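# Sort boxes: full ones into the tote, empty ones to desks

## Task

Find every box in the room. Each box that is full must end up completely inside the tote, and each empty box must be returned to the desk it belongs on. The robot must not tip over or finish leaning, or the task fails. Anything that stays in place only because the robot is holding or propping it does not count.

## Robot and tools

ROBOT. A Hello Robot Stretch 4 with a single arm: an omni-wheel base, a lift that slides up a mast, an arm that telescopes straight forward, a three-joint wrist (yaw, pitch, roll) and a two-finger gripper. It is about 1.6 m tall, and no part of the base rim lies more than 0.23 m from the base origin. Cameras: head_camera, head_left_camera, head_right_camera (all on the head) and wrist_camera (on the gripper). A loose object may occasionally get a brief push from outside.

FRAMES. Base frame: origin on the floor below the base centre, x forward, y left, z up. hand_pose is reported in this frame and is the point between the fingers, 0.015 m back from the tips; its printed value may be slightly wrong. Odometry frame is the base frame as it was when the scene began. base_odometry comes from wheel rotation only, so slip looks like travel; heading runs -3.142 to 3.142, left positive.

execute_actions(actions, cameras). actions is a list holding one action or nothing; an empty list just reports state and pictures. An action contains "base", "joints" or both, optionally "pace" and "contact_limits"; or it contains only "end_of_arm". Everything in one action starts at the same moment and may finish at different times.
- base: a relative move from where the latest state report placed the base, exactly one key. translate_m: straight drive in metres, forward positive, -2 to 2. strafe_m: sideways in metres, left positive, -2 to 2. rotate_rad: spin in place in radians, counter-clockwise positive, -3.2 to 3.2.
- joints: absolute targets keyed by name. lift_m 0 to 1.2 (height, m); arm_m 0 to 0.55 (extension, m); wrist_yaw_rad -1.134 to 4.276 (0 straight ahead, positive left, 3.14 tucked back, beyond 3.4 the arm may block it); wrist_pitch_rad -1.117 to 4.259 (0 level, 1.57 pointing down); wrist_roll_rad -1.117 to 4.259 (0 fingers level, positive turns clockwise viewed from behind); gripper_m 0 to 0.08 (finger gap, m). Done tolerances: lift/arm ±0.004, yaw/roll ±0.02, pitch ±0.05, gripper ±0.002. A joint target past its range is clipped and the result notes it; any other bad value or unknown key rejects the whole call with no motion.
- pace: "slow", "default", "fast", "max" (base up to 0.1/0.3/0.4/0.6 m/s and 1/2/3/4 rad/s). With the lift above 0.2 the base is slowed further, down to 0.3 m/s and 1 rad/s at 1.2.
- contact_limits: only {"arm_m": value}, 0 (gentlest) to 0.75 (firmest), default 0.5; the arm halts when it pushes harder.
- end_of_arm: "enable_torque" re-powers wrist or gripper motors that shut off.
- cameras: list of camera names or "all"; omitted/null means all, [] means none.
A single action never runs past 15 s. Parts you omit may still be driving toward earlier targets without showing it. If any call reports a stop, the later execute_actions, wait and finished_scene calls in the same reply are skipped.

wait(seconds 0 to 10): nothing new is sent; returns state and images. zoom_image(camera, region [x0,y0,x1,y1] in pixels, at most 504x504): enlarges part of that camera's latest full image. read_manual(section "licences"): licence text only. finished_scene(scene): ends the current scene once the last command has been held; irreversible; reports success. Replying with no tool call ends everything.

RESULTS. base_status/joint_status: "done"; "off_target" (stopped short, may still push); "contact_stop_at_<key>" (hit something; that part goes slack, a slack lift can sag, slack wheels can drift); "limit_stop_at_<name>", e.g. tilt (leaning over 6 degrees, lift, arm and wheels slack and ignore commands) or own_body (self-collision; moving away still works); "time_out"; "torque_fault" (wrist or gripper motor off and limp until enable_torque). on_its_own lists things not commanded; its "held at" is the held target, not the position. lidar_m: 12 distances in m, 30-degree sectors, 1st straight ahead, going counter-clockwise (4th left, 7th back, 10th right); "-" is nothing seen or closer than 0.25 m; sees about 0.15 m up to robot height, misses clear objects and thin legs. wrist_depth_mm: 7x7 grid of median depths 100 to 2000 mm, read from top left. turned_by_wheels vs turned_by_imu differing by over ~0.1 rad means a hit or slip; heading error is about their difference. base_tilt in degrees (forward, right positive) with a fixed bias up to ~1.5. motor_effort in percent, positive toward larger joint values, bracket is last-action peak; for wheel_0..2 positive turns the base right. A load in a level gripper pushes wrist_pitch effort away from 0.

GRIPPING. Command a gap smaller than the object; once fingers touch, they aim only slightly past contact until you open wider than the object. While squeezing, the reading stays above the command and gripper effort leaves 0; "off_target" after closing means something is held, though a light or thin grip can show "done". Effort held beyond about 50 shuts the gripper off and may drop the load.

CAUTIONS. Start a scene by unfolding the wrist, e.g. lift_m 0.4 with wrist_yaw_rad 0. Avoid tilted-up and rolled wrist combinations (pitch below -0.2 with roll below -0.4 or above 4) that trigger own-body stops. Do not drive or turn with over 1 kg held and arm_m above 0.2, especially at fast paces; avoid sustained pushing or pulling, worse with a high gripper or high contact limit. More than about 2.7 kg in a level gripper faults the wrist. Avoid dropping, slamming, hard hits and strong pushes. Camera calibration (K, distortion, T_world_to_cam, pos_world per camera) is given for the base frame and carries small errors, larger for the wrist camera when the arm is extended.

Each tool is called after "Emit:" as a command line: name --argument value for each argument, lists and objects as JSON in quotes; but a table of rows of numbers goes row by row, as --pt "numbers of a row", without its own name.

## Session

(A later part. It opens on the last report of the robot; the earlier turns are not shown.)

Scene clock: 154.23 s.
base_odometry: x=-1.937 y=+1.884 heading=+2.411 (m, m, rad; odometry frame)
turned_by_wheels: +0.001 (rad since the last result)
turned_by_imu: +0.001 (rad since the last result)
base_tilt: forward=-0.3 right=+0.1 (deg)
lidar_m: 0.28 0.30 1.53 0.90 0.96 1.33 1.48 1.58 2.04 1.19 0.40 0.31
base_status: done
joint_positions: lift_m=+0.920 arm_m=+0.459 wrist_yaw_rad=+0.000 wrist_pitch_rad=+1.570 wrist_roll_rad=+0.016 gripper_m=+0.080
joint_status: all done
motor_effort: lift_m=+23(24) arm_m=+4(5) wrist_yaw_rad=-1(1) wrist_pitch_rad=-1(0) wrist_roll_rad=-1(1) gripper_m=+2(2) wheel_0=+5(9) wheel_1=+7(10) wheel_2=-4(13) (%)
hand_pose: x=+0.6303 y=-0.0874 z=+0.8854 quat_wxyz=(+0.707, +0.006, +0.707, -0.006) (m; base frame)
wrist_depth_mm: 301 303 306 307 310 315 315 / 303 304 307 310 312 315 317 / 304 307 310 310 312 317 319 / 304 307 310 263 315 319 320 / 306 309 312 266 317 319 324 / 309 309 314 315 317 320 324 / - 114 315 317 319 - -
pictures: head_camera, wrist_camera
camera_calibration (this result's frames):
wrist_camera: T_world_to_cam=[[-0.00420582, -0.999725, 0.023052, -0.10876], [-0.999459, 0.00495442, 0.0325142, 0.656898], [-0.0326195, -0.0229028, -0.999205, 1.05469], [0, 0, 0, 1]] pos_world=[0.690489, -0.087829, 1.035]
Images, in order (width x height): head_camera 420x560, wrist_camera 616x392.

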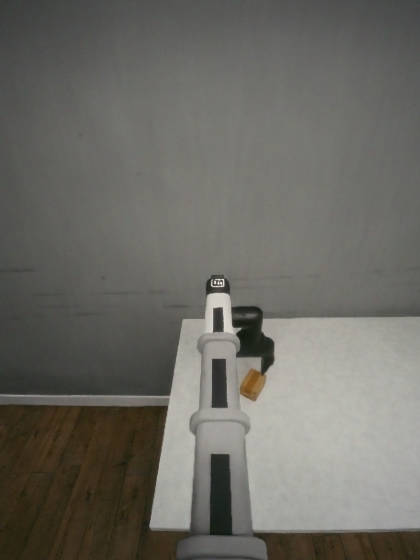

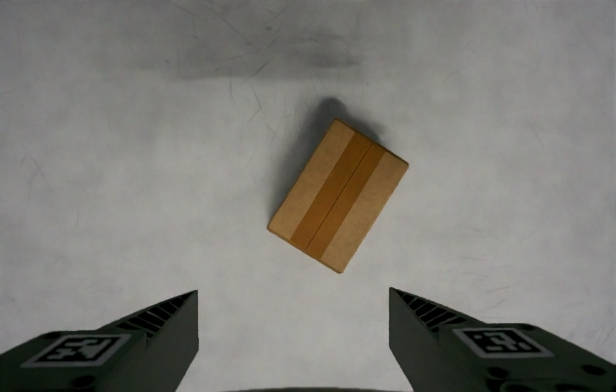

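Emit:
execute_actions --actions '[{"base":{"strafe_m":-0.027},"joints":{"arm_m":0.509,"wrist_roll_rad":0.56,"lift_m":0.86}}]' --cameras '["wrist_camera"]'

Scene clock: 157.30 s.
base_odometry: x=-1.919 y=+1.905 heading=+2.411 (m, m, rad; odometry frame)
turned_by_wheels: +0.000 (rad since the last result)
turned_by_imu: +0.000 (rad since the last result)
base_tilt: forward=-0.3 right=+0.1 (deg)
lidar_m: 0.26 0.29 1.52 0.95 1.00 1.37 1.48 1.58 2.03 1.18 0.42 0.29
base_status: done
joint_positions: lift_m=+0.860 arm_m=+0.508 wrist_yaw_rad=+0.000 wrist_pitch_rad=+1.570 wrist_roll_rad=+0.560 gripper_m=+0.080
joint_status: all done
motor_effort: lift_m=+19(20) arm_m=+5(5) wrist_yaw_rad=-1(2) wrist_pitch_rad=+0(0) wrist_roll_rad=+2(4) gripper_m=+2(2) wheel_0=+3(13) wheel_1=-3(12) wheel_2=+0(2) (%)
hand_pose: x=+0.6792 y=-0.0874 z=+0.8258 quat_wxyz=(+0.680, +0.195, +0.679, -0.195) (m; base frame)
wrist_depth_mm: 245 246 248 250 251 252 254 / 245 247 249 251 252 254 256 / 246 248 250 252 254 255 257 / 248 250 251 252 254 256 258 / 249 250 251 203 256 257 259 / 250 251 204 204 256 258 260 / - 114 254 206 256 - -
pictures: wrist_camera
camera_calibration (this result's frames):
wrist_camera: T_world_to_cam=[[-0.520723, -0.853424, 0.0226851, 0.256754], [-0.852797, 0.521212, 0.0327862, 0.653022], [-0.0398043, -0.00227325, -0.999205, 1.00342], [0, 0, 0, 1]] pos_world=[0.730534, -0.118961, 0.97539]
Images, in order (width x height): wrist_camera 616x392.

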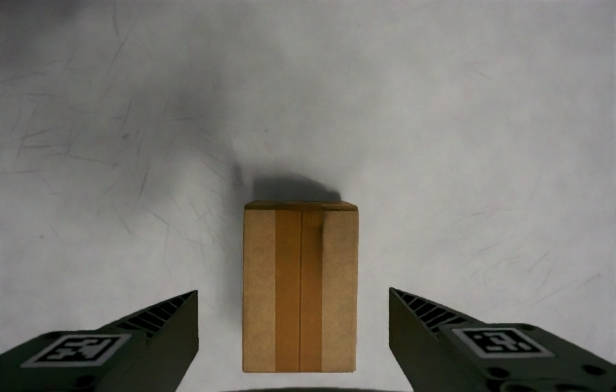

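Well aligned.

Emit:
execute_actions --actions '[{"joints":{"lift_m":0.783}}]' --cameras '["wrist_camera"]'

Emit:
execute_actions --actions '[{"joints":{"gripper_m":0.04}}]' --cameras '[]'

Emit:
execute_actions --actions '[{"joints":{"lift_m":0.87}}]' --cameras '[]'

Emit:
execute_actions --actions '[{"joints":{"wrist_pitch_rad":0.3,"wrist_roll_rad":0.016,"arm_m":0.4}}]' --cameras '["wrist_camera"]'

Scene clock: 160.07 s.
base_odometry: x=-1.919 y=+1.905 heading=+2.411 (m, m, rad; odometry frame)
turned_by_wheels: +0.000 (rad since the last result)
turned_by_imu: +0.000 (rad since the last result)
base_tilt: forward=-0.3 right=+0.1 (deg)
lidar_m: 0.29 0.28 1.53 0.95 0.99 1.38 1.49 1.57 2.05 1.21 0.43 0.31
base_status: not commanded
joint_positions: lift_m=+0.783 arm_m=+0.508 wrist_yaw_rad=+0.000 wrist_pitch_rad=+1.570 wrist_roll_rad=+0.560 gripper_m=+0.080
joint_status: all done
motor_effort: lift_m=+18(18) arm_m=+5(5) wrist_yaw_rad=-1(1) wrist_pitch_rad=+2(0) wrist_roll_rad=+2(1) gripper_m=+2(3) wheel_0=+3(3) wheel_1=-3(3) wheel_2=+0(0) (%)
hand_pose: x=+0.6792 y=-0.0874 z=+0.7488 quat_wxyz=(+0.680, +0.195, +0.679, -0.195) (m; base frame)
wrist_depth_mm: 169 170 172 173 174 175 176 / 170 171 172 174 174 176 177 / 171 172 173 174 175 176 178 / 171 173 174 175 176 178 178 / 172 173 125 125 127 178 179 / 173 174 126 126 128 179 180 / - 114 126 126 127 - -
pictures: wrist_camera
camera_calibration (this result's frames):
wrist_camera: T_world_to_cam=[[-0.520723, -0.853424, 0.0226852, 0.258502], [-0.852797, 0.521212, 0.0327864, 0.655548], [-0.0398045, -0.00227323, -0.999205, 0.926491], [0, 0, 0, 1]] pos_world=[0.730536, -0.118961, 0.898397]
Images, in order (width x height): wrist_camera 616x392.

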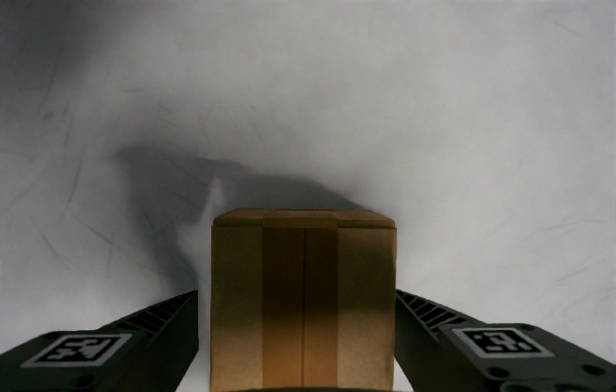

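Scene clock: 161.07 s.
base_odometry: x=-1.919 y=+1.905 heading=+2.411 (m, m, rad; odometry frame)
turned_by_wheels: +0.000 (rad since the last result)
turned_by_imu: +0.000 (rad since the last result)
base_tilt: forward=-0.3 right=+0.1 (deg)
lidar_m: 0.29 0.31 1.54 0.95 0.98 1.40 1.47 1.57 2.06 1.20 0.42 0.30
base_status: not commanded
joint_positions: lift_m=+0.783 arm_m=+0.508 wrist_yaw_rad=+0.000 wrist_pitch_rad=+1.570 wrist_roll_rad=+0.560 gripper_m=+0.059
joint_status: gripper_m off_target (ended at +0.059, target +0.040)
on_its_own: gripper_m is held at +0.053, not at your +0.040, by its contact guard: the fingers met something
motor_effort: lift_m=+18(19) arm_m=+5(5) wrist_yaw_rad=+0(1) wrist_pitch_rad=+2(0) wrist_roll_rad=+0(1) gripper_m=-38(38) wheel_0=+3(3) wheel_1=-3(4) wheel_2=+0(0) (%)
hand_pose: x=+0.6792 y=-0.0874 z=+0.7488 quat_wxyz=(+0.680, +0.195, +0.679, -0.195) (m; base frame)
wrist_depth_mm: 169 170 171 173 174 175 176 / 170 171 172 174 174 176 177 / 171 172 173 175 176 177 177 / 171 173 174 175 176 178 179 / 173 174 125 125 177 178 179 / 173 174 125 126 127 180 180 / 173 - 125 126 127 - -
pictures: none
No camera images: the call's "cameras" was empty. Leave "cameras" out to get every camera's image.

Scene clock: 162.43 s.
base_odometry: x=-1.919 y=+1.905 heading=+2.411 (m, m, rad; odometry frame)
turned_by_wheels: +0.000 (rad since the last result)
turned_by_imu: +0.000 (rad since the last result)
base_tilt: forward=-0.2 right=+0.1 (deg)
lidar_m: 0.29 0.30 1.52 0.95 1.00 1.40 1.48 1.56 2.07 1.19 0.41 0.31
base_status: not commanded
joint_positions: lift_m=+0.870 arm_m=+0.508 wrist_yaw_rad=+0.000 wrist_pitch_rad=+1.570 wrist_roll_rad=+0.560 gripper_m=+0.059
joint_status: all done
on_its_own: gripper_m is held at +0.053, not at your +0.040, by its contact guard: the fingers met something
motor_effort: lift_m=+25(25) arm_m=+5(5) wrist_yaw_rad=+0(1) wrist_pitch_rad=+0(0) wrist_roll_rad=+1(1) gripper_m=-38(38) wheel_0=+3(3) wheel_1=-3(3) wheel_2=+0(0) (%)
hand_pose: x=+0.6792 y=-0.0874 z=+0.8352 quat_wxyz=(+0.680, +0.195, +0.679, -0.195) (m; base frame)
wrist_depth_mm: 252 253 256 257 259 262 263 / 253 256 257 258 260 262 265 / 254 256 258 260 262 263 265 / 255 258 259 262 264 265 267 / 257 258 125 125 264 267 268 / 258 260 125 126 127 268 268 / 259 - 126 126 127 - 271
pictures: none
No camera images: the call's "cameras" was empty. Leave "cameras" out to get every camera's image.

Scene clock: 163.77 s.
base_odometry: x=-1.919 y=+1.905 heading=+2.411 (m, m, rad; odometry frame)
turned_by_wheels: +0.000 (rad since the last result)
turned_by_imu: +0.000 (rad since the last result)
base_tilt: forward=-0.3 right=+0.1 (deg)
lidar_m: 0.29 0.31 1.54 0.94 1.00 1.40 1.49 1.56 2.05 1.17 0.43 0.31
base_status: not commanded
joint_positions: lift_m=+0.870 arm_m=+0.401 wrist_yaw_rad=+0.000 wrist_pitch_rad=+0.306 wrist_roll_rad=+0.016 gripper_m=+0.059
joint_status: all done
on_its_own: gripper_m is held at +0.053, not at your +0.040, by its contact guard: the fingers met something
motor_effort: lift_m=+25(26) arm_m=-4(5) wrist_yaw_rad=+1(1) wrist_pitch_rad=-17(17) wrist_roll_rad=-2(5) gripper_m=-39(38) wheel_0=+3(2) wheel_1=-3(3) wheel_2=+0(0) (%)
hand_pose: x=+0.7745 y=-0.0874 z=+0.9838 quat_wxyz=(+0.988, +0.008, +0.152, -0.001) (m; base frame)
wrist_depth_mm: 389 392 397 397 402 404 410 / 407 410 413 418 418 424 427 / 427 430 433 439 439 445 449 / 445 452 452 455 462 469 473 / 473 473 125 125 477 492 500 / 496 500 125 126 127 517 530 / 517 - 126 127 127 - 512
pictures: wrist_camera
camera_calibration (this result's frames):
wrist_camera: T_world_to_cam=[[-0.0234429, -0.999722, 0.00234773, -0.0751554], [-0.332893, 0.00559173, -0.942948, 1.24129], [0.942673, -0.0228869, -0.332932, -0.253084], [0, 0, 0, 1]] pos_world=[0.650029, -0.0878678, 1.08638]
Images, in order (width x height): wrist_camera 616x392.

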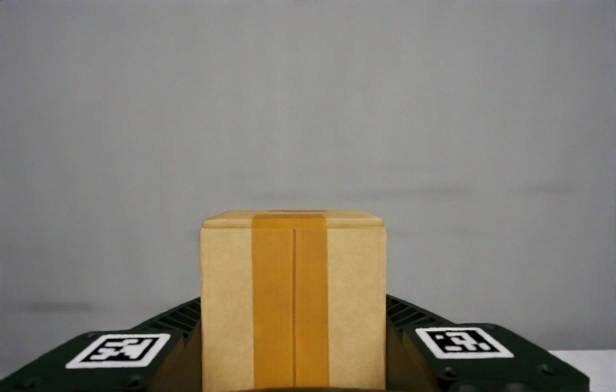

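Emit:
execute_actions --actions '[{"base":{"translate_m":-0.28},"joints":{"arm_m":0.05,"wrist_pitch_rad":1.57,"wrist_roll_rad":1.74}}]' --cameras '[]'

Emit:
execute_actions --actions '[{"base":{"strafe_m":-1.528},"joints":{"lift_m":0.3}}]' --cameras '[]'

Emit:
execute_actions --actions '[{"base":{"translate_m":0.23},"joints":{"arm_m":0.23,"lift_m":0.15}}]' --cameras '["head_camera","wrist_camera"]'

Scene clock: 173.50 s.
base_odometry: x=-1.711 y=+1.718 heading=+2.411 (m, m, rad; odometry frame)
turned_by_wheels: -0.001 (rad since the last result)
turned_by_imu: -0.001 (rad since the last result)
base_tilt: forward=-0.3 right=+0.1 (deg)
lidar_m: 0.57 0.60 0.98 0.95 0.99 1.27 1.20 1.27 2.05 1.96 0.83 0.60
base_status: done
joint_positions: lift_m=+0.870 arm_m=+0.051 wrist_yaw_rad=+0.000 wrist_pitch_rad=+1.570 wrist_roll_rad=+1.740 gripper_m=+0.059
joint_status: all done
on_its_own: gripper_m is held at +0.053, not at your +0.040, by its contact guard: the fingers met something
motor_effort: lift_m=+25(25) arm_m=-5(5) wrist_yaw_rad=-1(3) wrist_pitch_rad=-1(11) wrist_roll_rad=+0(5) gripper_m=-38(38) wheel_0=-5(11) wheel_1=-6(10) wheel_2=+4(13) (%)
hand_pose: x=+0.2218 y=-0.0874 z=+0.8352 quat_wxyz=(+0.456, +0.541, +0.456, -0.540) (m; base frame)
wrist_depth_mm: 960 946 976 991 976 991 1008 / 960 976 976 976 991 991 1008 / 976 976 976 991 798 991 1008 / 976 991 991 878 788 788 459 / 976 991 125 125 778 788 1008 / 960 960 125 126 127 1008 1025 / 1008 - 126 126 127 - 1042
pictures: none
No camera images: the call's "cameras" was empty. Leave "cameras" out to get every camera's image.

Scene clock: 179.90 s.
base_odometry: x=-0.691 y=+2.855 heading=+2.411 (m, m, rad; odometry frame)
turned_by_wheels: +0.000 (rad since the last result)
turned_by_imu: +0.001 (rad since the last result)
base_tilt: forward=-0.3 right=+0.2 (deg)
lidar_m: 0.77 0.61 0.82 2.48 1.74 1.30 1.83 0.61 0.44 0.41 0.42 0.60
base_status: done
joint_positions: lift_m=+0.300 arm_m=+0.051 wrist_yaw_rad=+0.000 wrist_pitch_rad=+1.570 wrist_roll_rad=+1.740 gripper_m=+0.059
joint_status: all done
on_its_own: gripper_m is held at +0.053, not at your +0.040, by its contact guard: the fingers met something
motor_effort: lift_m=+20(24) arm_m=-5(4) wrist_yaw_rad=+0(0) wrist_pitch_rad=-1(1) wrist_roll_rad=+0(0) gripper_m=-38(38) wheel_0=+3(12) wheel_1=-3(16) wheel_2=+0(4) (%)
hand_pose: x=+0.2219 y=-0.0874 z=+0.2656 quat_wxyz=(+0.456, +0.541, +0.456, -0.540) (m; base frame)
wrist_depth_mm: 402 402 407 407 410 413 418 / 402 404 410 410 413 255 211 / 404 407 410 413 415 202 202 / 407 413 415 415 220 202 202 / 413 410 125 125 202 203 204 / 413 415 125 126 127 204 204 / 413 - 125 126 127 - -
pictures: none
No camera images: the call's "cameras" was empty. Leave "cameras" out to get every camera's image.

Scene clock: 182.10 s.
base_odometry: x=-0.862 y=+3.009 heading=+2.411 (m, m, rad; odometry frame)
turned_by_wheels: +0.001 (rad since the last result)
turned_by_imu: +0.001 (rad since the last result)
base_tilt: forward=-0.3 right=+0.1 (deg)
lidar_m: 0.53 0.41 0.48 1.41 2.04 1.53 1.82 0.60 0.44 0.41 0.43 0.55
base_status: done
joint_positions: lift_m=+0.150 arm_m=+0.229 wrist_yaw_rad=+0.000 wrist_pitch_rad=+1.570 wrist_roll_rad=+1.740 gripper_m=+0.059
joint_status: all done
on_its_own: gripper_m is held at +0.053, not at your +0.040, by its contact guard: the fingers met something
motor_effort: lift_m=+20(18) arm_m=+5(5) wrist_yaw_rad=-1(1) wrist_pitch_rad=+2(0) wrist_roll_rad=+0(1) gripper_m=-38(39) wheel_0=+4(10) wheel_1=+6(10) wheel_2=-3(11) (%)
hand_pose: x=+0.4004 y=-0.0874 z=+0.1156 quat_wxyz=(+0.456, +0.541, +0.456, -0.540) (m; base frame)
wrist_depth_mm: 253 254 256 258 259 260 263 / 254 256 258 259 260 263 265 / 256 257 259 260 263 264 266 / 257 258 262 262 265 266 267 / 221 260 125 125 265 267 270 / 221 262 125 126 127 268 271 / 202 - 126 127 127 - 273
pictures: head_camera, wrist_camera
camera_calibration (this result's frames):
wrist_camera: T_world_to_cam=[[-0.987439, 0.156463, 0.02197, 0.402868], [0.157141, 0.987006, 0.0335665, 0.0747616], [-0.0164326, 0.0365972, -0.999195, 0.276798], [0, 0, 0, 1]] pos_world=[0.390608, -0.146954, 0.265215]
Images, in order (width x height): head_camera 420x560, wrist_camera 616x392.

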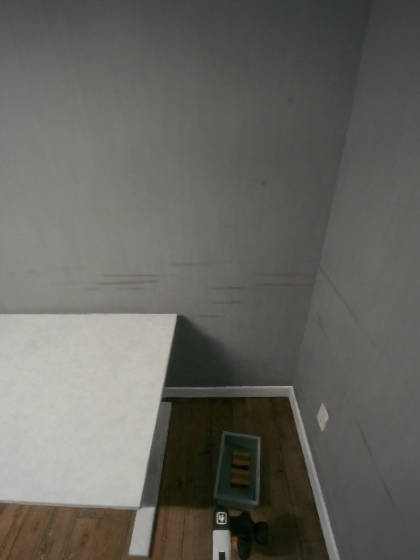

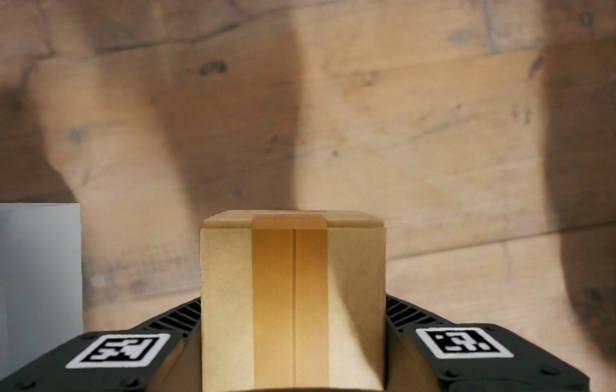

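Emit:
execute_actions --actions '[{"joints":{"lift_m":0.068},"pace":"slow"}]' --cameras '["wrist_camera"]'

Scene clock: 188.47 s.
base_odometry: x=-0.862 y=+3.009 heading=+2.411 (m, m, rad; odometry frame)
turned_by_wheels: +0.000 (rad since the last result)
turned_by_imu: +0.000 (rad since the last result)
base_tilt: forward=-0.2 right=+0.2 (deg)
lidar_m: 0.54 0.40 0.50 1.40 2.05 1.53 1.79 0.57 0.43 0.41 0.42 0.54
base_status: not commanded
joint_positions: lift_m=+0.068 arm_m=+0.229 wrist_yaw_rad=+0.000 wrist_pitch_rad=+1.570 wrist_roll_rad=+1.740 gripper_m=+0.059
joint_status: all done
on_its_own: gripper_m is held at +0.053, not at your +0.040, by its contact guard: the fingers met something
motor_effort: lift_m=+20(18) arm_m=+4(5) wrist_yaw_rad=+0(2) wrist_pitch_rad=+0(3) wrist_roll_rad=+0(1) gripper_m=-38(38) wheel_0=+4(4) wheel_1=+6(6) wheel_2=-3(3) (%)
hand_pose: x=+0.4003 y=-0.0874 z=+0.0337 quat_wxyz=(+0.456, +0.541, +0.456, -0.540) (m; base frame)
wrist_depth_mm: 173 174 176 176 177 178 180 / 174 175 177 178 179 180 181 / 175 176 177 179 180 181 182 / 177 178 178 179 181 182 183 / 177 179 125 125 182 183 184 / 179 179 125 126 127 184 186 / 179 - 125 126 127 - -
pictures: wrist_camera
camera_calibration (this result's frames):
wrist_camera: T_world_to_cam=[[-0.987411, 0.156614, 0.0221766, 0.404607], [0.157299, 0.986982, 0.0335335, 0.0774582], [-0.016636, 0.0365997, -0.999192, 0.194971], [0, 0, 0, 1]] pos_world=[0.390573, -0.146953, 0.183243]
Images, in order (width x height): wrist_camera 616x392.

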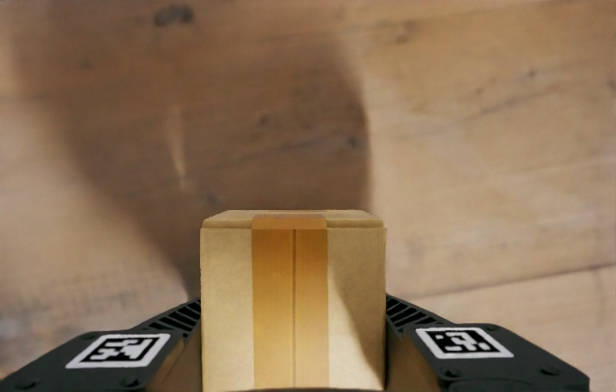

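Emit:
execute_actions --actions '[{"joints":{"lift_m":0.065},"pace":"slow"}]' --cameras '[]'

Emit:
execute_actions --actions '[{"joints":{"gripper_m":0.075}}]' --cameras '[]'

Emit:
execute_actions --actions '[{"joints":{"lift_m":0.25}}]' --cameras '[]'

Emit:
execute_actions --actions '[{"base":{"strafe_m":0.015},"joints":{"arm_m":0.424,"gripper_m":0.0,"wrist_roll_rad":0.17}}]' --cameras '["wrist_camera"]'

Scene clock: 190.20 s.
base_odometry: x=-0.862 y=+3.009 heading=+2.411 (m, m, rad; odometry frame)
turned_by_wheels: +0.000 (rad since the last result)
turned_by_imu: +0.000 (rad since the last result)
base_tilt: forward=-0.2 right=+0.1 (deg)
lidar_m: 0.54 0.40 0.47 1.41 2.04 1.52 1.83 0.60 0.43 0.41 0.41 0.56
base_status: not commanded
joint_positions: lift_m=+0.065 arm_m=+0.229 wrist_yaw_rad=+0.000 wrist_pitch_rad=+1.570 wrist_roll_rad=+1.740 gripper_m=+0.059
joint_status: all done
on_its_own: gripper_m is held at +0.053, not at your +0.040, by its contact guard: the fingers met something
motor_effort: lift_m=+20(21) arm_m=+5(4) wrist_yaw_rad=-1(1) wrist_pitch_rad=-1(0) wrist_roll_rad=+1(0) gripper_m=-38(37) wheel_0=+4(4) wheel_1=+6(6) wheel_2=-3(2) (%)
hand_pose: x=+0.4003 y=-0.0874 z=+0.0307 quat_wxyz=(+0.456, +0.541, +0.456, -0.540) (m; base frame)
wrist_depth_mm: 170 171 173 173 175 176 177 / 171 172 174 175 176 177 178 / 172 173 175 176 177 178 179 / 173 174 176 176 178 179 180 / 175 175 125 125 179 180 181 / 176 176 125 126 127 181 182 / 176 - 126 126 127 - -
pictures: none
No camera images: the call's "cameras" was empty. Leave "cameras" out to get every camera's image.

Scene clock: 191.03 s.
base_odometry: x=-0.862 y=+3.009 heading=+2.411 (m, m, rad; odometry frame)
turned_by_wheels: +0.000 (rad since the last result)
turned_by_imu: +0.000 (rad since the last result)
base_tilt: forward=-0.3 right=+0.2 (deg)
lidar_m: 0.54 0.40 0.49 1.40 2.02 1.52 1.82 0.61 0.43 0.39 0.42 0.53
base_status: not commanded
joint_positions: lift_m=+0.065 arm_m=+0.229 wrist_yaw_rad=+0.000 wrist_pitch_rad=+1.570 wrist_roll_rad=+1.740 gripper_m=+0.075
joint_status: all done
motor_effort: lift_m=+20(20) arm_m=+5(4) wrist_yaw_rad=-1(1) wrist_pitch_rad=+0(0) wrist_roll_rad=+0(0) gripper_m=+2(34) wheel_0=+4(4) wheel_1=+6(6) wheel_2=-2(3) (%)
hand_pose: x=+0.4003 y=-0.0874 z=+0.0307 quat_wxyz=(+0.456, +0.541, +0.456, -0.540) (m; base frame)
wrist_depth_mm: 171 172 173 174 175 177 177 / 172 173 174 175 176 178 178 / 173 174 175 176 177 179 180 / 174 175 176 177 178 179 180 / 176 176 127 128 180 181 182 / 176 177 128 128 139 181 182 / - 107 129 129 130 - -
pictures: none
No camera images: the call's "cameras" was empty. Leave "cameras" out to get every camera's image.

Scene clock: 192.90 s.
base_odometry: x=-0.862 y=+3.009 heading=+2.411 (m, m, rad; odometry frame)
turned_by_wheels: +0.000 (rad since the last result)
turned_by_imu: +0.000 (rad since the last result)
base_tilt: forward=-0.3 right=+0.2 (deg)
lidar_m: 0.56 0.39 0.48 1.39 2.04 1.51 1.81 0.61 0.43 0.40 0.42 0.56
base_status: not commanded
joint_positions: lift_m=+0.250 arm_m=+0.229 wrist_yaw_rad=+0.000 wrist_pitch_rad=+1.570 wrist_roll_rad=+1.740 gripper_m=+0.075
joint_status: all done
motor_effort: lift_m=+24(27) arm_m=+5(5) wrist_yaw_rad=-1(1) wrist_pitch_rad=+1(2) wrist_roll_rad=+0(0) gripper_m=+2(2) wheel_0=+4(4) wheel_1=+6(6) wheel_2=-3(4) (%)
hand_pose: x=+0.4003 y=-0.0874 z=+0.2153 quat_wxyz=(+0.456, +0.541, +0.456, -0.540) (m; base frame)
wrist_depth_mm: 351 353 353 357 359 362 364 / 351 355 357 359 362 364 366 / 353 357 357 359 364 368 368 / 239 357 362 364 366 370 330 / 319 340 364 315 366 370 322 / 319 266 366 368 165 373 325 / - 107 366 370 145 - -
pictures: none
No camera images: the call's "cameras" was empty. Leave "cameras" out to get every camera's image.

Scene clock: 194.57 s.
base_odometry: x=-0.872 y=+2.998 heading=+2.411 (m, m, rad; odometry frame)
turned_by_wheels: +0.000 (rad since the last result)
turned_by_imu: +0.000 (rad since the last result)
base_tilt: forward=-0.3 right=+0.2 (deg)
lidar_m: 0.53 0.39 0.46 1.40 2.05 1.52 1.89 0.63 0.44 0.41 0.44 0.55
base_status: done
joint_positions: lift_m=+0.250 arm_m=+0.423 wrist_yaw_rad=+0.000 wrist_pitch_rad=+1.570 wrist_roll_rad=+0.170 gripper_m=+0.000
joint_status: all done
motor_effort: lift_m=+24(24) arm_m=+5(5) wrist_yaw_rad=-1(1) wrist_pitch_rad=+0(0) wrist_roll_rad=-1(6) gripper_m=-2(1) wheel_0=-5(10) wheel_1=+5(13) wheel_2=+0(2) (%)
hand_pose: x=+0.5943 y=-0.0874 z=+0.2153 quat_wxyz=(+0.705, +0.060, +0.704, -0.060) (m; base frame)
wrist_depth_mm: 351 262 353 355 330 364 366 / 353 262 353 307 309 366 368 / 353 263 355 310 312 370 370 / 355 262 357 309 312 368 373 / 357 357 359 364 330 370 375 / 357 359 298 144 293 375 375 / 362 362 - - - 373 379
pictures: wrist_camera
camera_calibration (this result's frames):
wrist_camera: T_world_to_cam=[[-0.158017, -0.98717, 0.0229339, -0.000937572], [-0.986785, 0.158713, 0.0326326, 0.648537], [-0.0358538, -0.0174744, -0.999204, 0.386406], [0, 0, 0, 1]] pos_world=[0.653673, -0.0971047, 0.364957]
Images, in order (width x height): wrist_camera 616x392.

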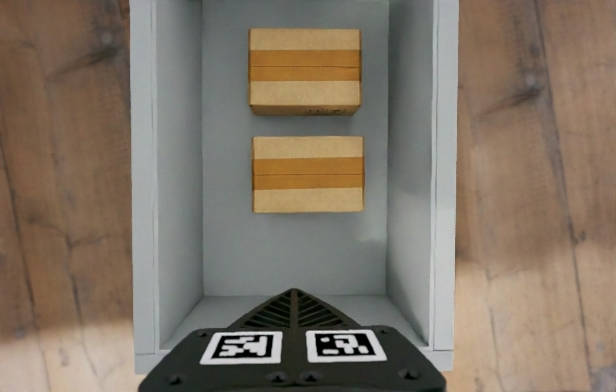

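Emit:
execute_actions --actions '[{"joints":{"arm_m":0.436,"lift_m":0.088}}]' --cameras '["wrist_camera"]'

Emit:
execute_actions --actions '[{"joints":{"arm_m":0.507},"pace":"slow"}]' --cameras '["wrist_camera"]'

Emit:
execute_actions --actions '[{"joints":{"arm_m":0.495,"lift_m":0.3}}]' --cameras '["wrist_camera"]'

Scene clock: 198.73 s.
base_odometry: x=-0.872 y=+2.998 heading=+2.411 (m, m, rad; odometry frame)
turned_by_wheels: +0.000 (rad since the last result)
turned_by_imu: +0.000 (rad since the last result)
base_tilt: forward=-0.2 right=+0.2 (deg)
lidar_m: 0.75 0.40 0.48 1.40 2.03 1.51 1.88 0.63 0.45 0.42 0.43 0.68
base_status: not commanded
joint_positions: lift_m=+0.088 arm_m=+0.435 wrist_yaw_rad=+0.000 wrist_pitch_rad=+1.570 wrist_roll_rad=+0.170 gripper_m=+0.000
joint_status: all done
motor_effort: lift_m=+18(20) arm_m=+5(5) wrist_yaw_rad=+0(1) wrist_pitch_rad=+0(0) wrist_roll_rad=-1(1) gripper_m=-2(1) wheel_0=-5(5) wheel_1=+5(5) wheel_2=+0(0) (%)
hand_pose: x=+0.6062 y=-0.0874 z=+0.0538 quat_wxyz=(+0.705, +0.060, +0.704, -0.060) (m; base frame)
wrist_depth_mm: 127 191 145 145 146 181 139 / 127 193 194 195 197 180 139 / 128 193 146 147 148 180 139 / 128 195 147 147 148 180 139 / 128 195 147 148 149 180 139 / 128 196 197 144 201 180 138 / 128 183 - - - 180 138
pictures: wrist_camera
camera_calibration (this result's frames):
wrist_camera: T_world_to_cam=[[-0.158148, -0.987149, 0.0229452, 0.0047379], [-0.986762, 0.158847, 0.0327025, 0.665601], [-0.035927, -0.0174696, -0.999202, 0.225458], [0, 0, 0, 1]] pos_world=[0.665639, -0.0971128, 0.203402]
Images, in order (width x height): wrist_camera 616x392.

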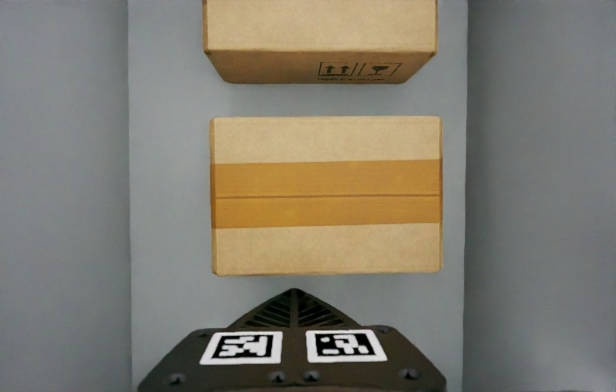

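Scene clock: 200.70 s.
base_odometry: x=-0.872 y=+2.998 heading=+2.411 (m, m, rad; odometry frame)
turned_by_wheels: +0.000 (rad since the last result)
turned_by_imu: +0.000 (rad since the last result)
base_tilt: forward=-0.2 right=+0.1 (deg)
lidar_m: 0.54 0.40 0.48 1.39 2.05 1.50 1.90 0.62 0.46 0.41 0.45 0.56
base_status: not commanded
joint_positions: lift_m=+0.088 arm_m=+0.506 wrist_yaw_rad=-0.001 wrist_pitch_rad=+1.571 wrist_roll_rad=+0.170 gripper_m=+0.000
joint_status: all done
motor_effort: lift_m=+19(19) arm_m=+5(5) wrist_yaw_rad=+1(1) wrist_pitch_rad=-4(3) wrist_roll_rad=-1(1) gripper_m=-1(1) wheel_0=-5(5) wheel_1=+5(5) wheel_2=+0(0) (%)
hand_pose: x=+0.6768 y=-0.0874 z=+0.0538 quat_wxyz=(+0.704, +0.060, +0.705, -0.060) (m; base frame)
wrist_depth_mm: 116 170 193 145 146 147 153 / 116 170 193 145 147 148 153 / 116 170 195 146 147 170 153 / 116 170 195 147 148 169 153 / 116 170 196 148 149 180 153 / 116 170 198 144 150 191 153 / 116 157 - - - 203 153
pictures: wrist_camera
camera_calibration (this result's frames):
wrist_camera: T_world_to_cam=[[-0.15862, -0.987069, 0.0231357, 0.016218], [-0.986641, 0.159346, 0.0338912, 0.735157], [-0.0371395, -0.0174508, -0.999158, 0.228814], [0, 0, 0, 1]] pos_world=[0.736407, -0.0971428, 0.203331]
Images, in order (width x height): wrist_camera 616x392.

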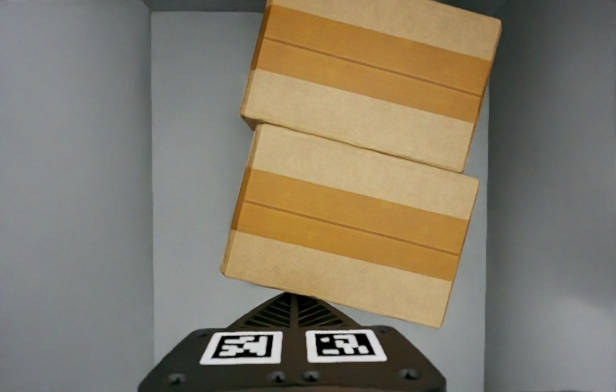

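Scene clock: 202.67 s.
base_odometry: x=-0.872 y=+2.998 heading=+2.411 (m, m, rad; odometry frame)
turned_by_wheels: +0.000 (rad since the last result)
turned_by_imu: +0.000 (rad since the last result)
base_tilt: forward=-0.5 right=+0.1 (deg)
lidar_m: 0.54 0.38 0.49 1.39 2.04 1.52 1.88 0.62 0.46 0.41 0.44 0.54
base_status: not commanded
joint_positions: lift_m=+0.300 arm_m=+0.496 wrist_yaw_rad=+0.000 wrist_pitch_rad=+1.571 wrist_roll_rad=+0.170 gripper_m=+0.000
joint_status: all done
motor_effort: lift_m=+24(25) arm_m=-5(5) wrist_yaw_rad=+1(1) wrist_pitch_rad=-3(4) wrist_roll_rad=-2(2) gripper_m=-2(1) wheel_0=-5(6) wheel_1=+5(5) wheel_2=+0(0) (%)
hand_pose: x=+0.6668 y=-0.0874 z=+0.2653 quat_wxyz=(+0.705, +0.060, +0.704, -0.060) (m; base frame)
wrist_depth_mm: 402 404 404 407 407 415 415 / 402 402 325 357 332 418 418 / 402 404 377 359 359 418 421 / 407 407 379 362 362 421 427 / 410 410 379 415 375 421 424 / 407 410 293 144 334 427 427 / 410 413 - - - 427 430
pictures: wrist_camera
camera_calibration (this result's frames):
wrist_camera: T_world_to_cam=[[-0.158215, -0.987136, 0.0230213, 0.00948353], [-0.986733, 0.158924, 0.0331776, 0.718285], [-0.0364095, -0.0174667, -0.999184, 0.439337], [0, 0, 0, 1]] pos_world=[0.726252, -0.0971175, 0.41493]
Images, in order (width x height): wrist_camera 616x392.

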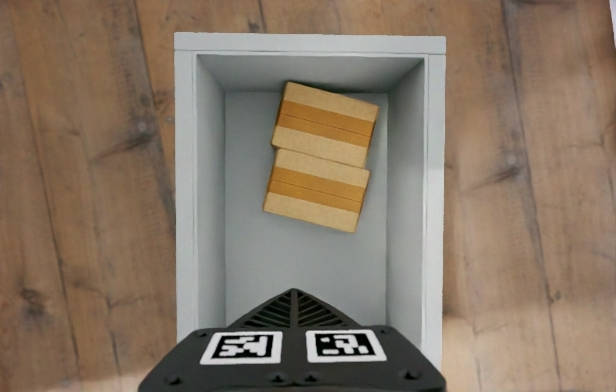

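Emit:
execute_actions --actions '[{"base":{"strafe_m":-0.015},"joints":{"arm_m":0.229,"gripper_m":0.08,"wrist_roll_rad":1.74}}]' --cameras '["wrist_camera"]'

Emit:
execute_actions --actions '[{"joints":{"lift_m":0.15}}]' --cameras '["wrist_camera"]'

Scene clock: 206.23 s.
base_odometry: x=-0.862 y=+3.009 heading=+2.411 (m, m, rad; odometry frame)
turned_by_wheels: +0.000 (rad since the last result)
turned_by_imu: +0.000 (rad since the last result)
base_tilt: forward=-0.2 right=+0.2 (deg)
lidar_m: 0.56 0.39 0.48 1.39 2.02 1.51 1.81 0.60 0.42 0.37 0.44 0.55
base_status: done
joint_positions: lift_m=+0.300 arm_m=+0.230 wrist_yaw_rad=+0.000 wrist_pitch_rad=+1.570 wrist_roll_rad=+1.740 gripper_m=+0.080
joint_status: all done
motor_effort: lift_m=+24(24) arm_m=-5(5) wrist_yaw_rad=+0(0) wrist_pitch_rad=-1(1) wrist_roll_rad=+1(6) gripper_m=+2(1) wheel_0=+4(11) wheel_1=-4(10) wheel_2=+0(1) (%)
hand_pose: x=+0.4008 y=-0.0874 z=+0.2653 quat_wxyz=(+0.456, +0.541, +0.456, -0.540) (m; base frame)
wrist_depth_mm: 399 404 404 407 410 413 415 / 399 404 407 410 413 413 418 / 404 404 407 410 413 418 377 / 404 399 415 413 415 421 351 / 407 366 413 366 418 421 307 / 410 293 415 418 421 424 301 / - 114 415 421 424 - -
pictures: wrist_camera
camera_calibration (this result's frames):
wrist_camera: T_world_to_cam=[[-0.987393, 0.156685, 0.0224622, 0.399899], [0.15738, 0.98697, 0.0334879, 0.0695875], [-0.0169225, 0.0366008, -0.999187, 0.426571], [0, 0, 0, 1]] pos_world=[0.391125, -0.146952, 0.414911]
Images, in order (width x height): wrist_camera 616x392.

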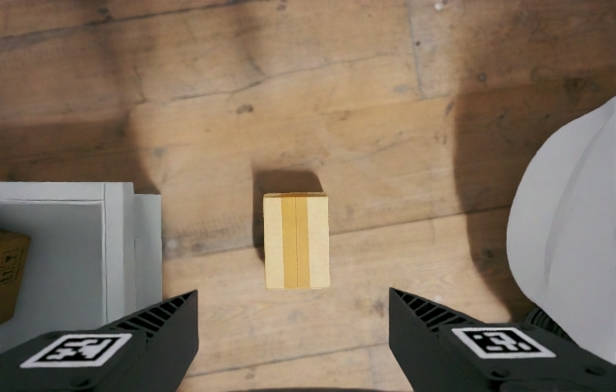

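Scene clock: 207.93 s.
base_odometry: x=-0.862 y=+3.009 heading=+2.411 (m, m, rad; odometry frame)
turned_by_wheels: +0.000 (rad since the last result)
turned_by_imu: +0.000 (rad since the last result)
base_tilt: forward=-0.3 right=+0.1 (deg)
lidar_m: 0.53 0.39 0.49 1.41 2.04 1.53 1.82 0.60 0.42 0.40 0.44 0.57
base_status: not commanded
joint_positions: lift_m=+0.150 arm_m=+0.230 wrist_yaw_rad=+0.000 wrist_pitch_rad=+1.570 wrist_roll_rad=+1.740 gripper_m=+0.080
joint_status: all done
motor_effort: lift_m=+19(24) arm_m=-5(4) wrist_yaw_rad=-1(0) wrist_pitch_rad=-1(1) wrist_roll_rad=+1(1) gripper_m=+3(3) wheel_0=+3(3) wheel_1=-4(4) wheel_2=+0(0) (%)
hand_pose: x=+0.4008 y=-0.0874 z=+0.1158 quat_wxyz=(+0.456, +0.541, +0.456, -0.540) (m; base frame)
wrist_depth_mm: 254 256 257 258 260 263 263 / 255 257 259 260 263 263 265 / 257 259 260 262 264 265 267 / 258 260 262 262 265 267 268 / 220 260 263 213 267 268 270 / 220 263 215 216 267 268 271 / - 114 266 268 268 - -
pictures: wrist_camera
camera_calibration (this result's frames):
wrist_camera: T_world_to_cam=[[-0.987395, 0.156672, 0.0224621, 0.403259], [0.157367, 0.986972, 0.0334879, 0.0746013], [-0.0169229, 0.0366006, -0.999187, 0.277136], [0, 0, 0, 1]] pos_world=[0.391126, -0.146952, 0.265354]
Images, in order (width x height): wrist_camera 616x392.

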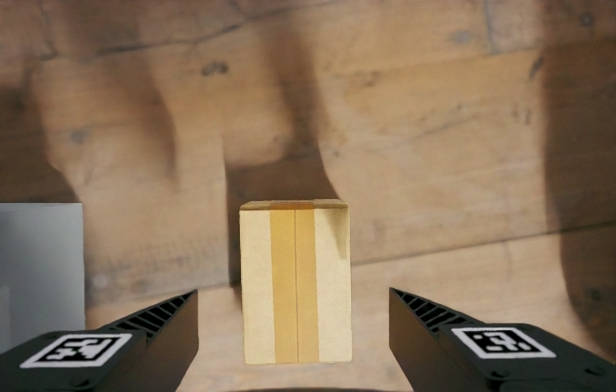

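Emit:
execute_actions --actions '[{"joints":{"lift_m":0.065}}]' --cameras '[]'

Emit:
execute_actions --actions '[{"joints":{"gripper_m":0.04}}]' --cameras '[]'

Emit:
execute_actions --actions '[{"joints":{"lift_m":0.27}}]' --cameras '[]'

Emit:
execute_actions --actions '[{"base":{"strafe_m":0.015},"joints":{"arm_m":0.472}}]' --cameras '["wrist_camera"]'

Emit:
execute_actions --actions '[{"joints":{"lift_m":0.12}}]' --cameras '["wrist_camera"]'

Scene clock: 211.10 s.
base_odometry: x=-0.862 y=+3.009 heading=+2.411 (m, m, rad; odometry frame)
turned_by_wheels: +0.000 (rad since the last result)
turned_by_imu: +0.000 (rad since the last result)
base_tilt: forward=-0.2 right=+0.2 (deg)
lidar_m: 0.54 0.38 0.47 1.39 2.04 1.52 1.84 0.60 0.42 0.40 0.42 0.56
base_status: not commanded
joint_positions: lift_m=+0.065 arm_m=+0.230 wrist_yaw_rad=+0.000 wrist_pitch_rad=+1.570 wrist_roll_rad=+1.740 gripper_m=+0.080
joint_status: all done
motor_effort: lift_m=+19(17) arm_m=-4(4) wrist_yaw_rad=+1(1) wrist_pitch_rad=+0(1) wrist_roll_rad=+1(1) gripper_m=+2(3) wheel_0=+3(4) wheel_1=-4(4) wheel_2=+0(1) (%)
hand_pose: x=+0.4008 y=-0.0874 z=+0.0307 quat_wxyz=(+0.456, +0.541, +0.456, -0.540) (m; base frame)
wrist_depth_mm: 171 172 173 175 176 177 177 / 173 173 174 176 177 178 179 / 173 174 176 177 178 179 179 / 174 176 176 177 179 180 180 / 175 177 128 128 179 181 182 / 176 177 128 129 130 181 182 / - 114 129 130 130 - -
pictures: none
No camera images: the call's "cameras" was empty. Leave "cameras" out to get every camera's image.

Scene clock: 212.10 s.
base_odometry: x=-0.862 y=+3.009 heading=+2.411 (m, m, rad; odometry frame)
turned_by_wheels: +0.000 (rad since the last result)
turned_by_imu: +0.000 (rad since the last result)
base_tilt: forward=-0.2 right=+0.1 (deg)
lidar_m: 0.53 0.40 0.47 1.40 2.03 1.51 1.81 0.60 0.45 0.40 0.43 0.53
base_status: not commanded
joint_positions: lift_m=+0.065 arm_m=+0.230 wrist_yaw_rad=+0.000 wrist_pitch_rad=+1.571 wrist_roll_rad=+1.740 gripper_m=+0.059
joint_status: gripper_m off_target (ended at +0.059, target +0.040)
on_its_own: gripper_m is held at +0.054, not at your +0.040, by its contact guard: the fingers met something
motor_effort: lift_m=+19(19) arm_m=-4(5) wrist_yaw_rad=+0(0) wrist_pitch_rad=+0(2) wrist_roll_rad=+1(1) gripper_m=-38(39) wheel_0=+3(3) wheel_1=-5(5) wheel_2=+0(1) (%)
hand_pose: x=+0.4007 y=-0.0874 z=+0.0307 quat_wxyz=(+0.456, +0.540, +0.456, -0.540) (m; base frame)
wrist_depth_mm: 171 172 173 175 176 177 178 / 173 173 174 176 177 178 179 / 173 175 175 177 177 179 180 / 174 175 176 177 178 180 181 / 176 177 128 128 179 181 182 / 176 177 128 129 132 182 183 / 177 - 128 129 130 - -
pictures: none
No camera images: the call's "cameras" was empty. Leave "cameras" out to get every camera's image.

Scene clock: 214.03 s.
base_odometry: x=-0.862 y=+3.009 heading=+2.411 (m, m, rad; odometry frame)
turned_by_wheels: +0.000 (rad since the last result)
turned_by_imu: +0.000 (rad since the last result)
base_tilt: forward=-0.3 right=+0.2 (deg)
lidar_m: 0.56 0.40 0.49 1.42 2.05 1.52 1.82 0.61 0.43 0.41 0.44 0.57
base_status: not commanded
joint_positions: lift_m=+0.270 arm_m=+0.230 wrist_yaw_rad=+0.000 wrist_pitch_rad=+1.570 wrist_roll_rad=+1.740 gripper_m=+0.059
joint_status: all done
on_its_own: gripper_m is held at +0.054, not at your +0.040, by its contact guard: the fingers met something
motor_effort: lift_m=+25(26) arm_m=-4(4) wrist_yaw_rad=-1(0) wrist_pitch_rad=+1(1) wrist_roll_rad=+1(0) gripper_m=-37(38) wheel_0=+4(4) wheel_1=-4(4) wheel_2=+0(1) (%)
hand_pose: x=+0.4008 y=-0.0874 z=+0.2352 quat_wxyz=(+0.456, +0.541, +0.456, -0.540) (m; base frame)
wrist_depth_mm: 370 375 375 377 377 379 384 / 373 375 377 379 382 384 387 / 373 375 377 379 382 384 384 / 375 377 379 384 387 387 338 / 375 340 128 128 389 392 330 / 377 285 128 129 132 392 325 / 379 - 129 130 130 - 297
pictures: none
No camera images: the call's "cameras" was empty. Leave "cameras" out to get every camera's image.

Scene clock: 215.87 s.
base_odometry: x=-0.872 y=+2.998 heading=+2.411 (m, m, rad; odometry frame)
turned_by_wheels: +0.000 (rad since the last result)
turned_by_imu: +0.000 (rad since the last result)
base_tilt: forward=-0.3 right=+0.0 (deg)
lidar_m: 0.52 0.39 0.48 1.41 2.04 1.52 1.90 0.64 0.45 0.42 0.45 0.56
base_status: done
joint_positions: lift_m=+0.270 arm_m=+0.471 wrist_yaw_rad=+0.000 wrist_pitch_rad=+1.570 wrist_roll_rad=+1.740 gripper_m=+0.059
joint_status: all done
on_its_own: gripper_m is held at +0.054, not at your +0.040, by its contact guard: the fingers met something
motor_effort: lift_m=+25(25) arm_m=+5(6) wrist_yaw_rad=-1(0) wrist_pitch_rad=+1(0) wrist_roll_rad=+0(1) gripper_m=-38(38) wheel_0=-5(12) wheel_1=+4(11) wheel_2=+0(0) (%)
hand_pose: x=+0.6423 y=-0.0874 z=+0.2352 quat_wxyz=(+0.456, +0.541, +0.456, -0.540) (m; base frame)
wrist_depth_mm: 368 370 373 375 379 379 384 / 370 373 373 379 379 384 384 / 260 342 343 342 293 384 389 / 273 324 327 379 366 389 387 / 274 325 128 128 291 387 392 / 274 377 128 129 132 392 394 / 268 - 129 130 130 - 397
pictures: wrist_camera
camera_calibration (this result's frames):
wrist_camera: T_world_to_cam=[[-0.987423, 0.156551, 0.0220785, 0.639128], [0.157233, 0.986992, 0.0335492, 0.0326709], [-0.0165391, 0.0365987, -0.999193, 0.400318], [0, 0, 0, 1]] pos_world=[0.632574, -0.146953, 0.384788]
Images, in order (width x height): wrist_camera 616x392.

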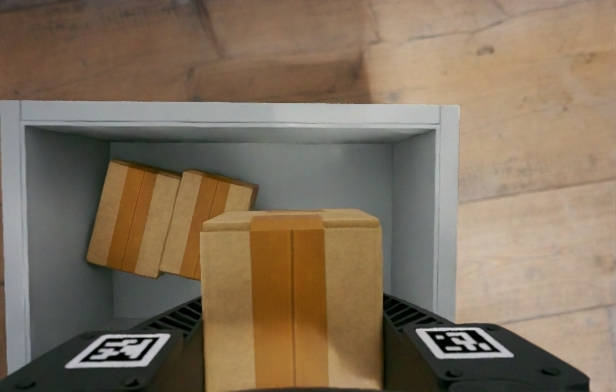

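Scene clock: 217.57 s.
base_odometry: x=-0.872 y=+2.998 heading=+2.411 (m, m, rad; odometry frame)
turned_by_wheels: +0.000 (rad since the last result)
turned_by_imu: +0.000 (rad since the last result)
base_tilt: forward=-0.3 right=+0.1 (deg)
lidar_m: 0.62 0.39 0.48 1.39 2.03 1.52 1.91 0.62 0.44 0.42 0.43 0.52
base_status: not commanded
joint_positions: lift_m=+0.120 arm_m=+0.471 wrist_yaw_rad=+0.000 wrist_pitch_rad=+1.570 wrist_roll_rad=+1.740 gripper_m=+0.059
joint_status: all done
on_its_own: gripper_m is held at +0.054, not at your +0.040, by its contact guard: the fingers met something
motor_effort: lift_m=+20(22) arm_m=+5(5) wrist_yaw_rad=-1(1) wrist_pitch_rad=+1(1) wrist_roll_rad=+0(0) gripper_m=-38(38) wheel_0=-5(5) wheel_1=+5(5) wheel_2=-1(0) (%)
hand_pose: x=+0.6423 y=-0.0874 z=+0.0856 quat_wxyz=(+0.456, +0.541, +0.456, -0.540) (m; base frame)
wrist_depth_mm: 106 107 108 108 109 110 110 / 142 142 141 140 140 139 138 / 222 224 225 226 228 195 145 / 175 176 203 228 229 193 145 / 176 177 128 128 231 194 145 / 177 177 128 129 132 182 145 / 177 - 129 130 130 - -
pictures: wrist_camera
camera_calibration (this result's frames):
wrist_camera: T_world_to_cam=[[-0.987396, 0.15669, 0.0223057, 0.642347], [0.15738, 0.986969, 0.033513, 0.0376049], [-0.0167639, 0.036601, -0.999189, 0.251019], [0, 0, 0, 1]] pos_world=[0.632541, -0.146952, 0.235228]
Images, in order (width x height): wrist_camera 616x392.

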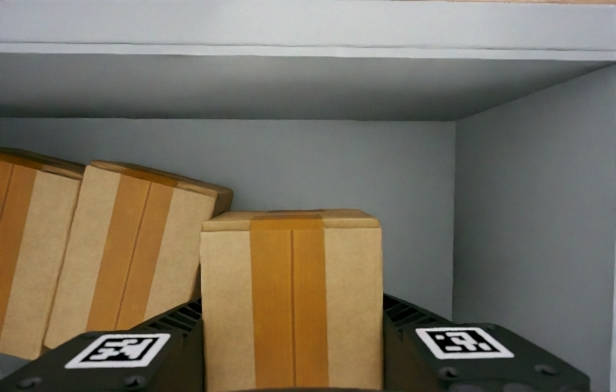

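Emit:
execute_actions --actions '[{"joints":{"arm_m":0.463}}]' --cameras '[]'

Emit:
execute_actions --actions '[{"joints":{"lift_m":0.067},"pace":"slow"}]' --cameras '["wrist_camera"]'

Scene clock: 220.23 s.
base_odometry: x=-0.872 y=+2.998 heading=+2.411 (m, m, rad; odometry frame)
turned_by_wheels: +0.000 (rad since the last result)
turned_by_imu: +0.000 (rad since the last result)
base_tilt: forward=-0.4 right=+0.1 (deg)
lidar_m: 0.62 0.40 0.49 1.41 2.06 1.51 1.89 0.64 0.45 0.42 0.45 0.53
base_status: not commanded
joint_positions: lift_m=+0.120 arm_m=+0.464 wrist_yaw_rad=+0.000 wrist_pitch_rad=+1.570 wrist_roll_rad=+1.740 gripper_m=+0.059
joint_status: all done
on_its_own: gripper_m is held at +0.054, not at your +0.040, by its contact guard: the fingers met something
motor_effort: lift_m=+20(20) arm_m=-5(5) wrist_yaw_rad=-1(2) wrist_pitch_rad=-2(1) wrist_roll_rad=+1(0) gripper_m=-38(38) wheel_0=-5(5) wheel_1=+5(4) wheel_2=+0(0) (%)
hand_pose: x=+0.6349 y=-0.0874 z=+0.0856 quat_wxyz=(+0.456, +0.541, +0.456, -0.540) (m; base frame)
wrist_depth_mm: 106 107 108 109 109 110 111 / 137 137 136 136 135 135 134 / 222 224 225 227 229 179 138 / 174 176 226 228 229 178 137 / 175 176 128 128 231 179 137 / 177 178 128 129 132 167 137 / 177 - 128 129 130 - -
pictures: none
No camera images: the call's "cameras" was empty. Leave "cameras" out to get every camera's image.

Scene clock: 221.53 s.
base_odometry: x=-0.872 y=+2.998 heading=+2.411 (m, m, rad; odometry frame)
turned_by_wheels: +0.000 (rad since the last result)
turned_by_imu: +0.000 (rad since the last result)
base_tilt: forward=-0.3 right=+0.0 (deg)
lidar_m: 0.76 0.39 0.49 1.41 2.03 1.52 1.91 0.64 0.44 0.41 0.44 0.54
base_status: not commanded
joint_positions: lift_m=+0.068 arm_m=+0.464 wrist_yaw_rad=+0.000 wrist_pitch_rad=+1.572 wrist_roll_rad=+1.740 gripper_m=+0.059
joint_status: all done
on_its_own: gripper_m is held at +0.054, not at your +0.040, by its contact guard: the fingers met something
motor_effort: lift_m=+15(21) arm_m=-4(5) wrist_yaw_rad=+0(0) wrist_pitch_rad=-8(5) wrist_roll_rad=+0(0) gripper_m=-38(38) wheel_0=-5(5) wheel_1=+5(4) wheel_2=+0(0) (%)
hand_pose: x=+0.6343 y=-0.0874 z=+0.0330 quat_wxyz=(+0.456, +0.540, +0.456, -0.541) (m; base frame)
wrist_depth_mm: - - - - - - - / 137 137 136 136 135 135 134 / 173 174 176 177 177 178 138 / 125 129 176 177 179 179 138 / 126 126 128 128 180 179 138 / 126 127 128 129 131 167 138 / 126 - 129 129 130 - -
pictures: wrist_camera
camera_calibration (this result's frames):
wrist_camera: T_world_to_cam=[[-0.987291, 0.157026, 0.0244859, 0.635581], [0.157789, 0.986916, 0.0331653, 0.0403626], [-0.0189577, 0.0366074, -0.99915, 0.199725], [0, 0, 0, 1]] pos_world=[0.62492, -0.146949, 0.182654]
Images, in order (width x height): wrist_camera 616x392.

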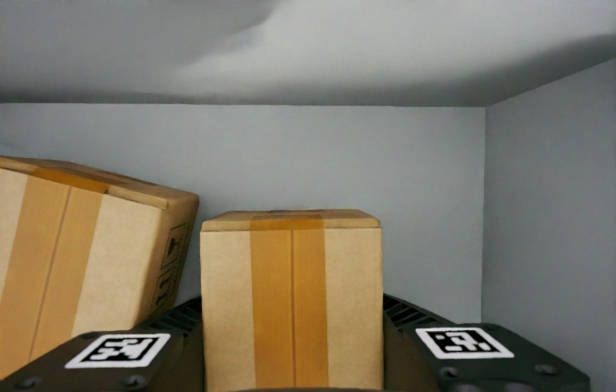

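Emit:
execute_actions --actions '[{"joints":{"gripper_m":0.068}}]' --cameras '[]'

Emit:
execute_actions --actions '[{"joints":{"lift_m":0.35}}]' --cameras '["wrist_camera","head_camera"]'

Scene clock: 223.63 s.
base_odometry: x=-0.872 y=+2.998 heading=+2.411 (m, m, rad; odometry frame)
turned_by_wheels: +0.000 (rad since the last result)
turned_by_imu: +0.000 (rad since the last result)
base_tilt: forward=-0.3 right=+0.1 (deg)
lidar_m: 0.76 0.40 0.49 1.41 2.06 1.49 1.87 0.65 0.45 0.41 0.44 0.55
base_status: not commanded
joint_positions: lift_m=+0.067 arm_m=+0.464 wrist_yaw_rad=+0.000 wrist_pitch_rad=+1.571 wrist_roll_rad=+1.740 gripper_m=+0.068
joint_status: all done
motor_effort: lift_m=+19(19) arm_m=-4(4) wrist_yaw_rad=+1(2) wrist_pitch_rad=-2(6) wrist_roll_rad=+1(1) gripper_m=+4(33) wheel_0=-5(5) wheel_1=+4(4) wheel_2=+0(0) (%)
hand_pose: x=+0.6346 y=-0.0874 z=+0.0328 quat_wxyz=(+0.456, +0.541, +0.456, -0.541) (m; base frame)
wrist_depth_mm: - - - - - - - / 136 136 135 135 135 134 134 / 171 173 174 175 176 176 138 / 123 128 175 176 177 178 138 / 124 125 126 126 178 178 137 / 124 125 126 127 133 167 137 / 125 101 127 128 128 - -
pictures: none
No camera images: the call's "cameras" was empty. Leave "cameras" out to get every camera's image.

Scene clock: 225.87 s.
base_odometry: x=-0.872 y=+2.998 heading=+2.411 (m, m, rad; odometry frame)
turned_by_wheels: +0.000 (rad since the last result)
turned_by_imu: +0.000 (rad since the last result)
base_tilt: forward=-0.3 right=+0.1 (deg)
lidar_m: 0.54 0.38 0.48 1.39 2.05 1.51 1.89 0.62 0.46 0.41 0.45 0.55
base_status: not commanded
joint_positions: lift_m=+0.350 arm_m=+0.464 wrist_yaw_rad=+0.000 wrist_pitch_rad=+1.570 wrist_roll_rad=+1.740 gripper_m=+0.068
joint_status: all done
motor_effort: lift_m=+24(25) arm_m=-4(4) wrist_yaw_rad=+1(0) wrist_pitch_rad=+0(2) wrist_roll_rad=+1(1) gripper_m=+3(4) wheel_0=-5(5) wheel_1=+4(5) wheel_2=+0(0) (%)
hand_pose: x=+0.6347 y=-0.0874 z=+0.3153 quat_wxyz=(+0.456, +0.541, +0.456, -0.540) (m; base frame)
wrist_depth_mm: 445 452 452 455 459 462 466 / 452 452 459 462 459 466 466 / 452 377 459 459 455 466 473 / 455 407 410 459 455 473 477 / 459 410 418 413 455 477 480 / 462 382 382 415 349 473 477 / 462 100 469 473 141 - 484
pictures: head_camera, wrist_camera
camera_calibration (this result's frames):
wrist_camera: T_world_to_cam=[[-0.987354, 0.156903, 0.0226767, 0.629645], [0.157605, 0.986935, 0.0334538, 0.0309684], [-0.0171314, 0.0366047, -0.999183, 0.480615], [0, 0, 0, 1]] pos_world=[0.625036, -0.14695, 0.464908]
Images, in order (width x height): head_camera 420x560, wrist_camera 616x392.

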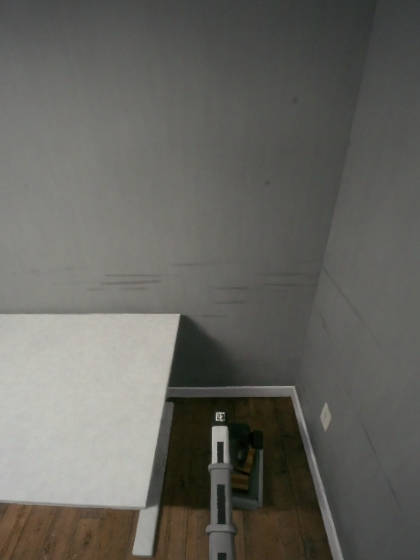

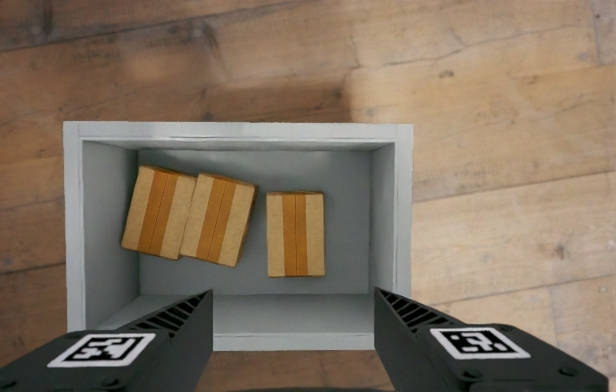

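Emit:
execute_actions --actions '[{"base":{"translate_m":-0.5},"joints":{"arm_m":0.0,"lift_m":0.2},"pace":"fast"}]' --cameras '[]'

Emit:
execute_actions --actions '[{"base":{"rotate_rad":2.0},"pace":"fast"}]' --cameras '["head_left_camera","head_right_camera","head_camera"]'

Scene clock: 231.00 s.
base_odometry: x=-0.500 y=+2.664 heading=+2.410 (m, m, rad; odometry frame)
turned_by_wheels: -0.001 (rad since the last result)
turned_by_imu: -0.001 (rad since the last result)
base_tilt: forward=-0.4 right=+0.1 (deg)
lidar_m: 0.85 0.87 1.21 2.48 1.31 1.04 1.92 0.69 0.44 0.42 0.44 0.63
base_status: done
joint_positions: lift_m=+0.211 arm_m=+0.240 wrist_yaw_rad=+0.000 wrist_pitch_rad=+1.570 wrist_roll_rad=+1.740 gripper_m=+0.068
joint_status: lift_m limit_stop_at_own_body (moved -0.138 of -0.150); arm_m limit_stop_at_own_body (moved -0.224 of -0.464)
on_its_own: lift_m is slack since a limit_stop_at_own_body (your +0.200 is given up); arm_m is slack since a limit_stop_at_own_body (your +0.000 is given up)
motor_effort: lift_m=+21(22) arm_m=+0(5) wrist_yaw_rad=-1(7) wrist_pitch_rad=-3(8) wrist_roll_rad=-1(0) gripper_m=+2(2) wheel_0=-5(10) wheel_1=-5(11) wheel_2=+0(14) (%)
hand_pose: x=+0.4106 y=-0.0874 z=+0.1770 quat_wxyz=(+0.456, +0.541, +0.456, -0.540) (m; base frame)
wrist_depth_mm: 314 317 317 319 322 324 325 / 317 319 319 320 324 325 327 / 319 320 322 324 325 327 329 / 320 320 322 325 327 330 332 / 320 322 324 327 329 330 332 / 324 324 327 330 330 334 334 / 324 101 329 330 141 - -
pictures: none
No camera images: the call's "cameras" was empty. Leave "cameras" out to get every camera's image.

not run: a stop came earlier in this reply.


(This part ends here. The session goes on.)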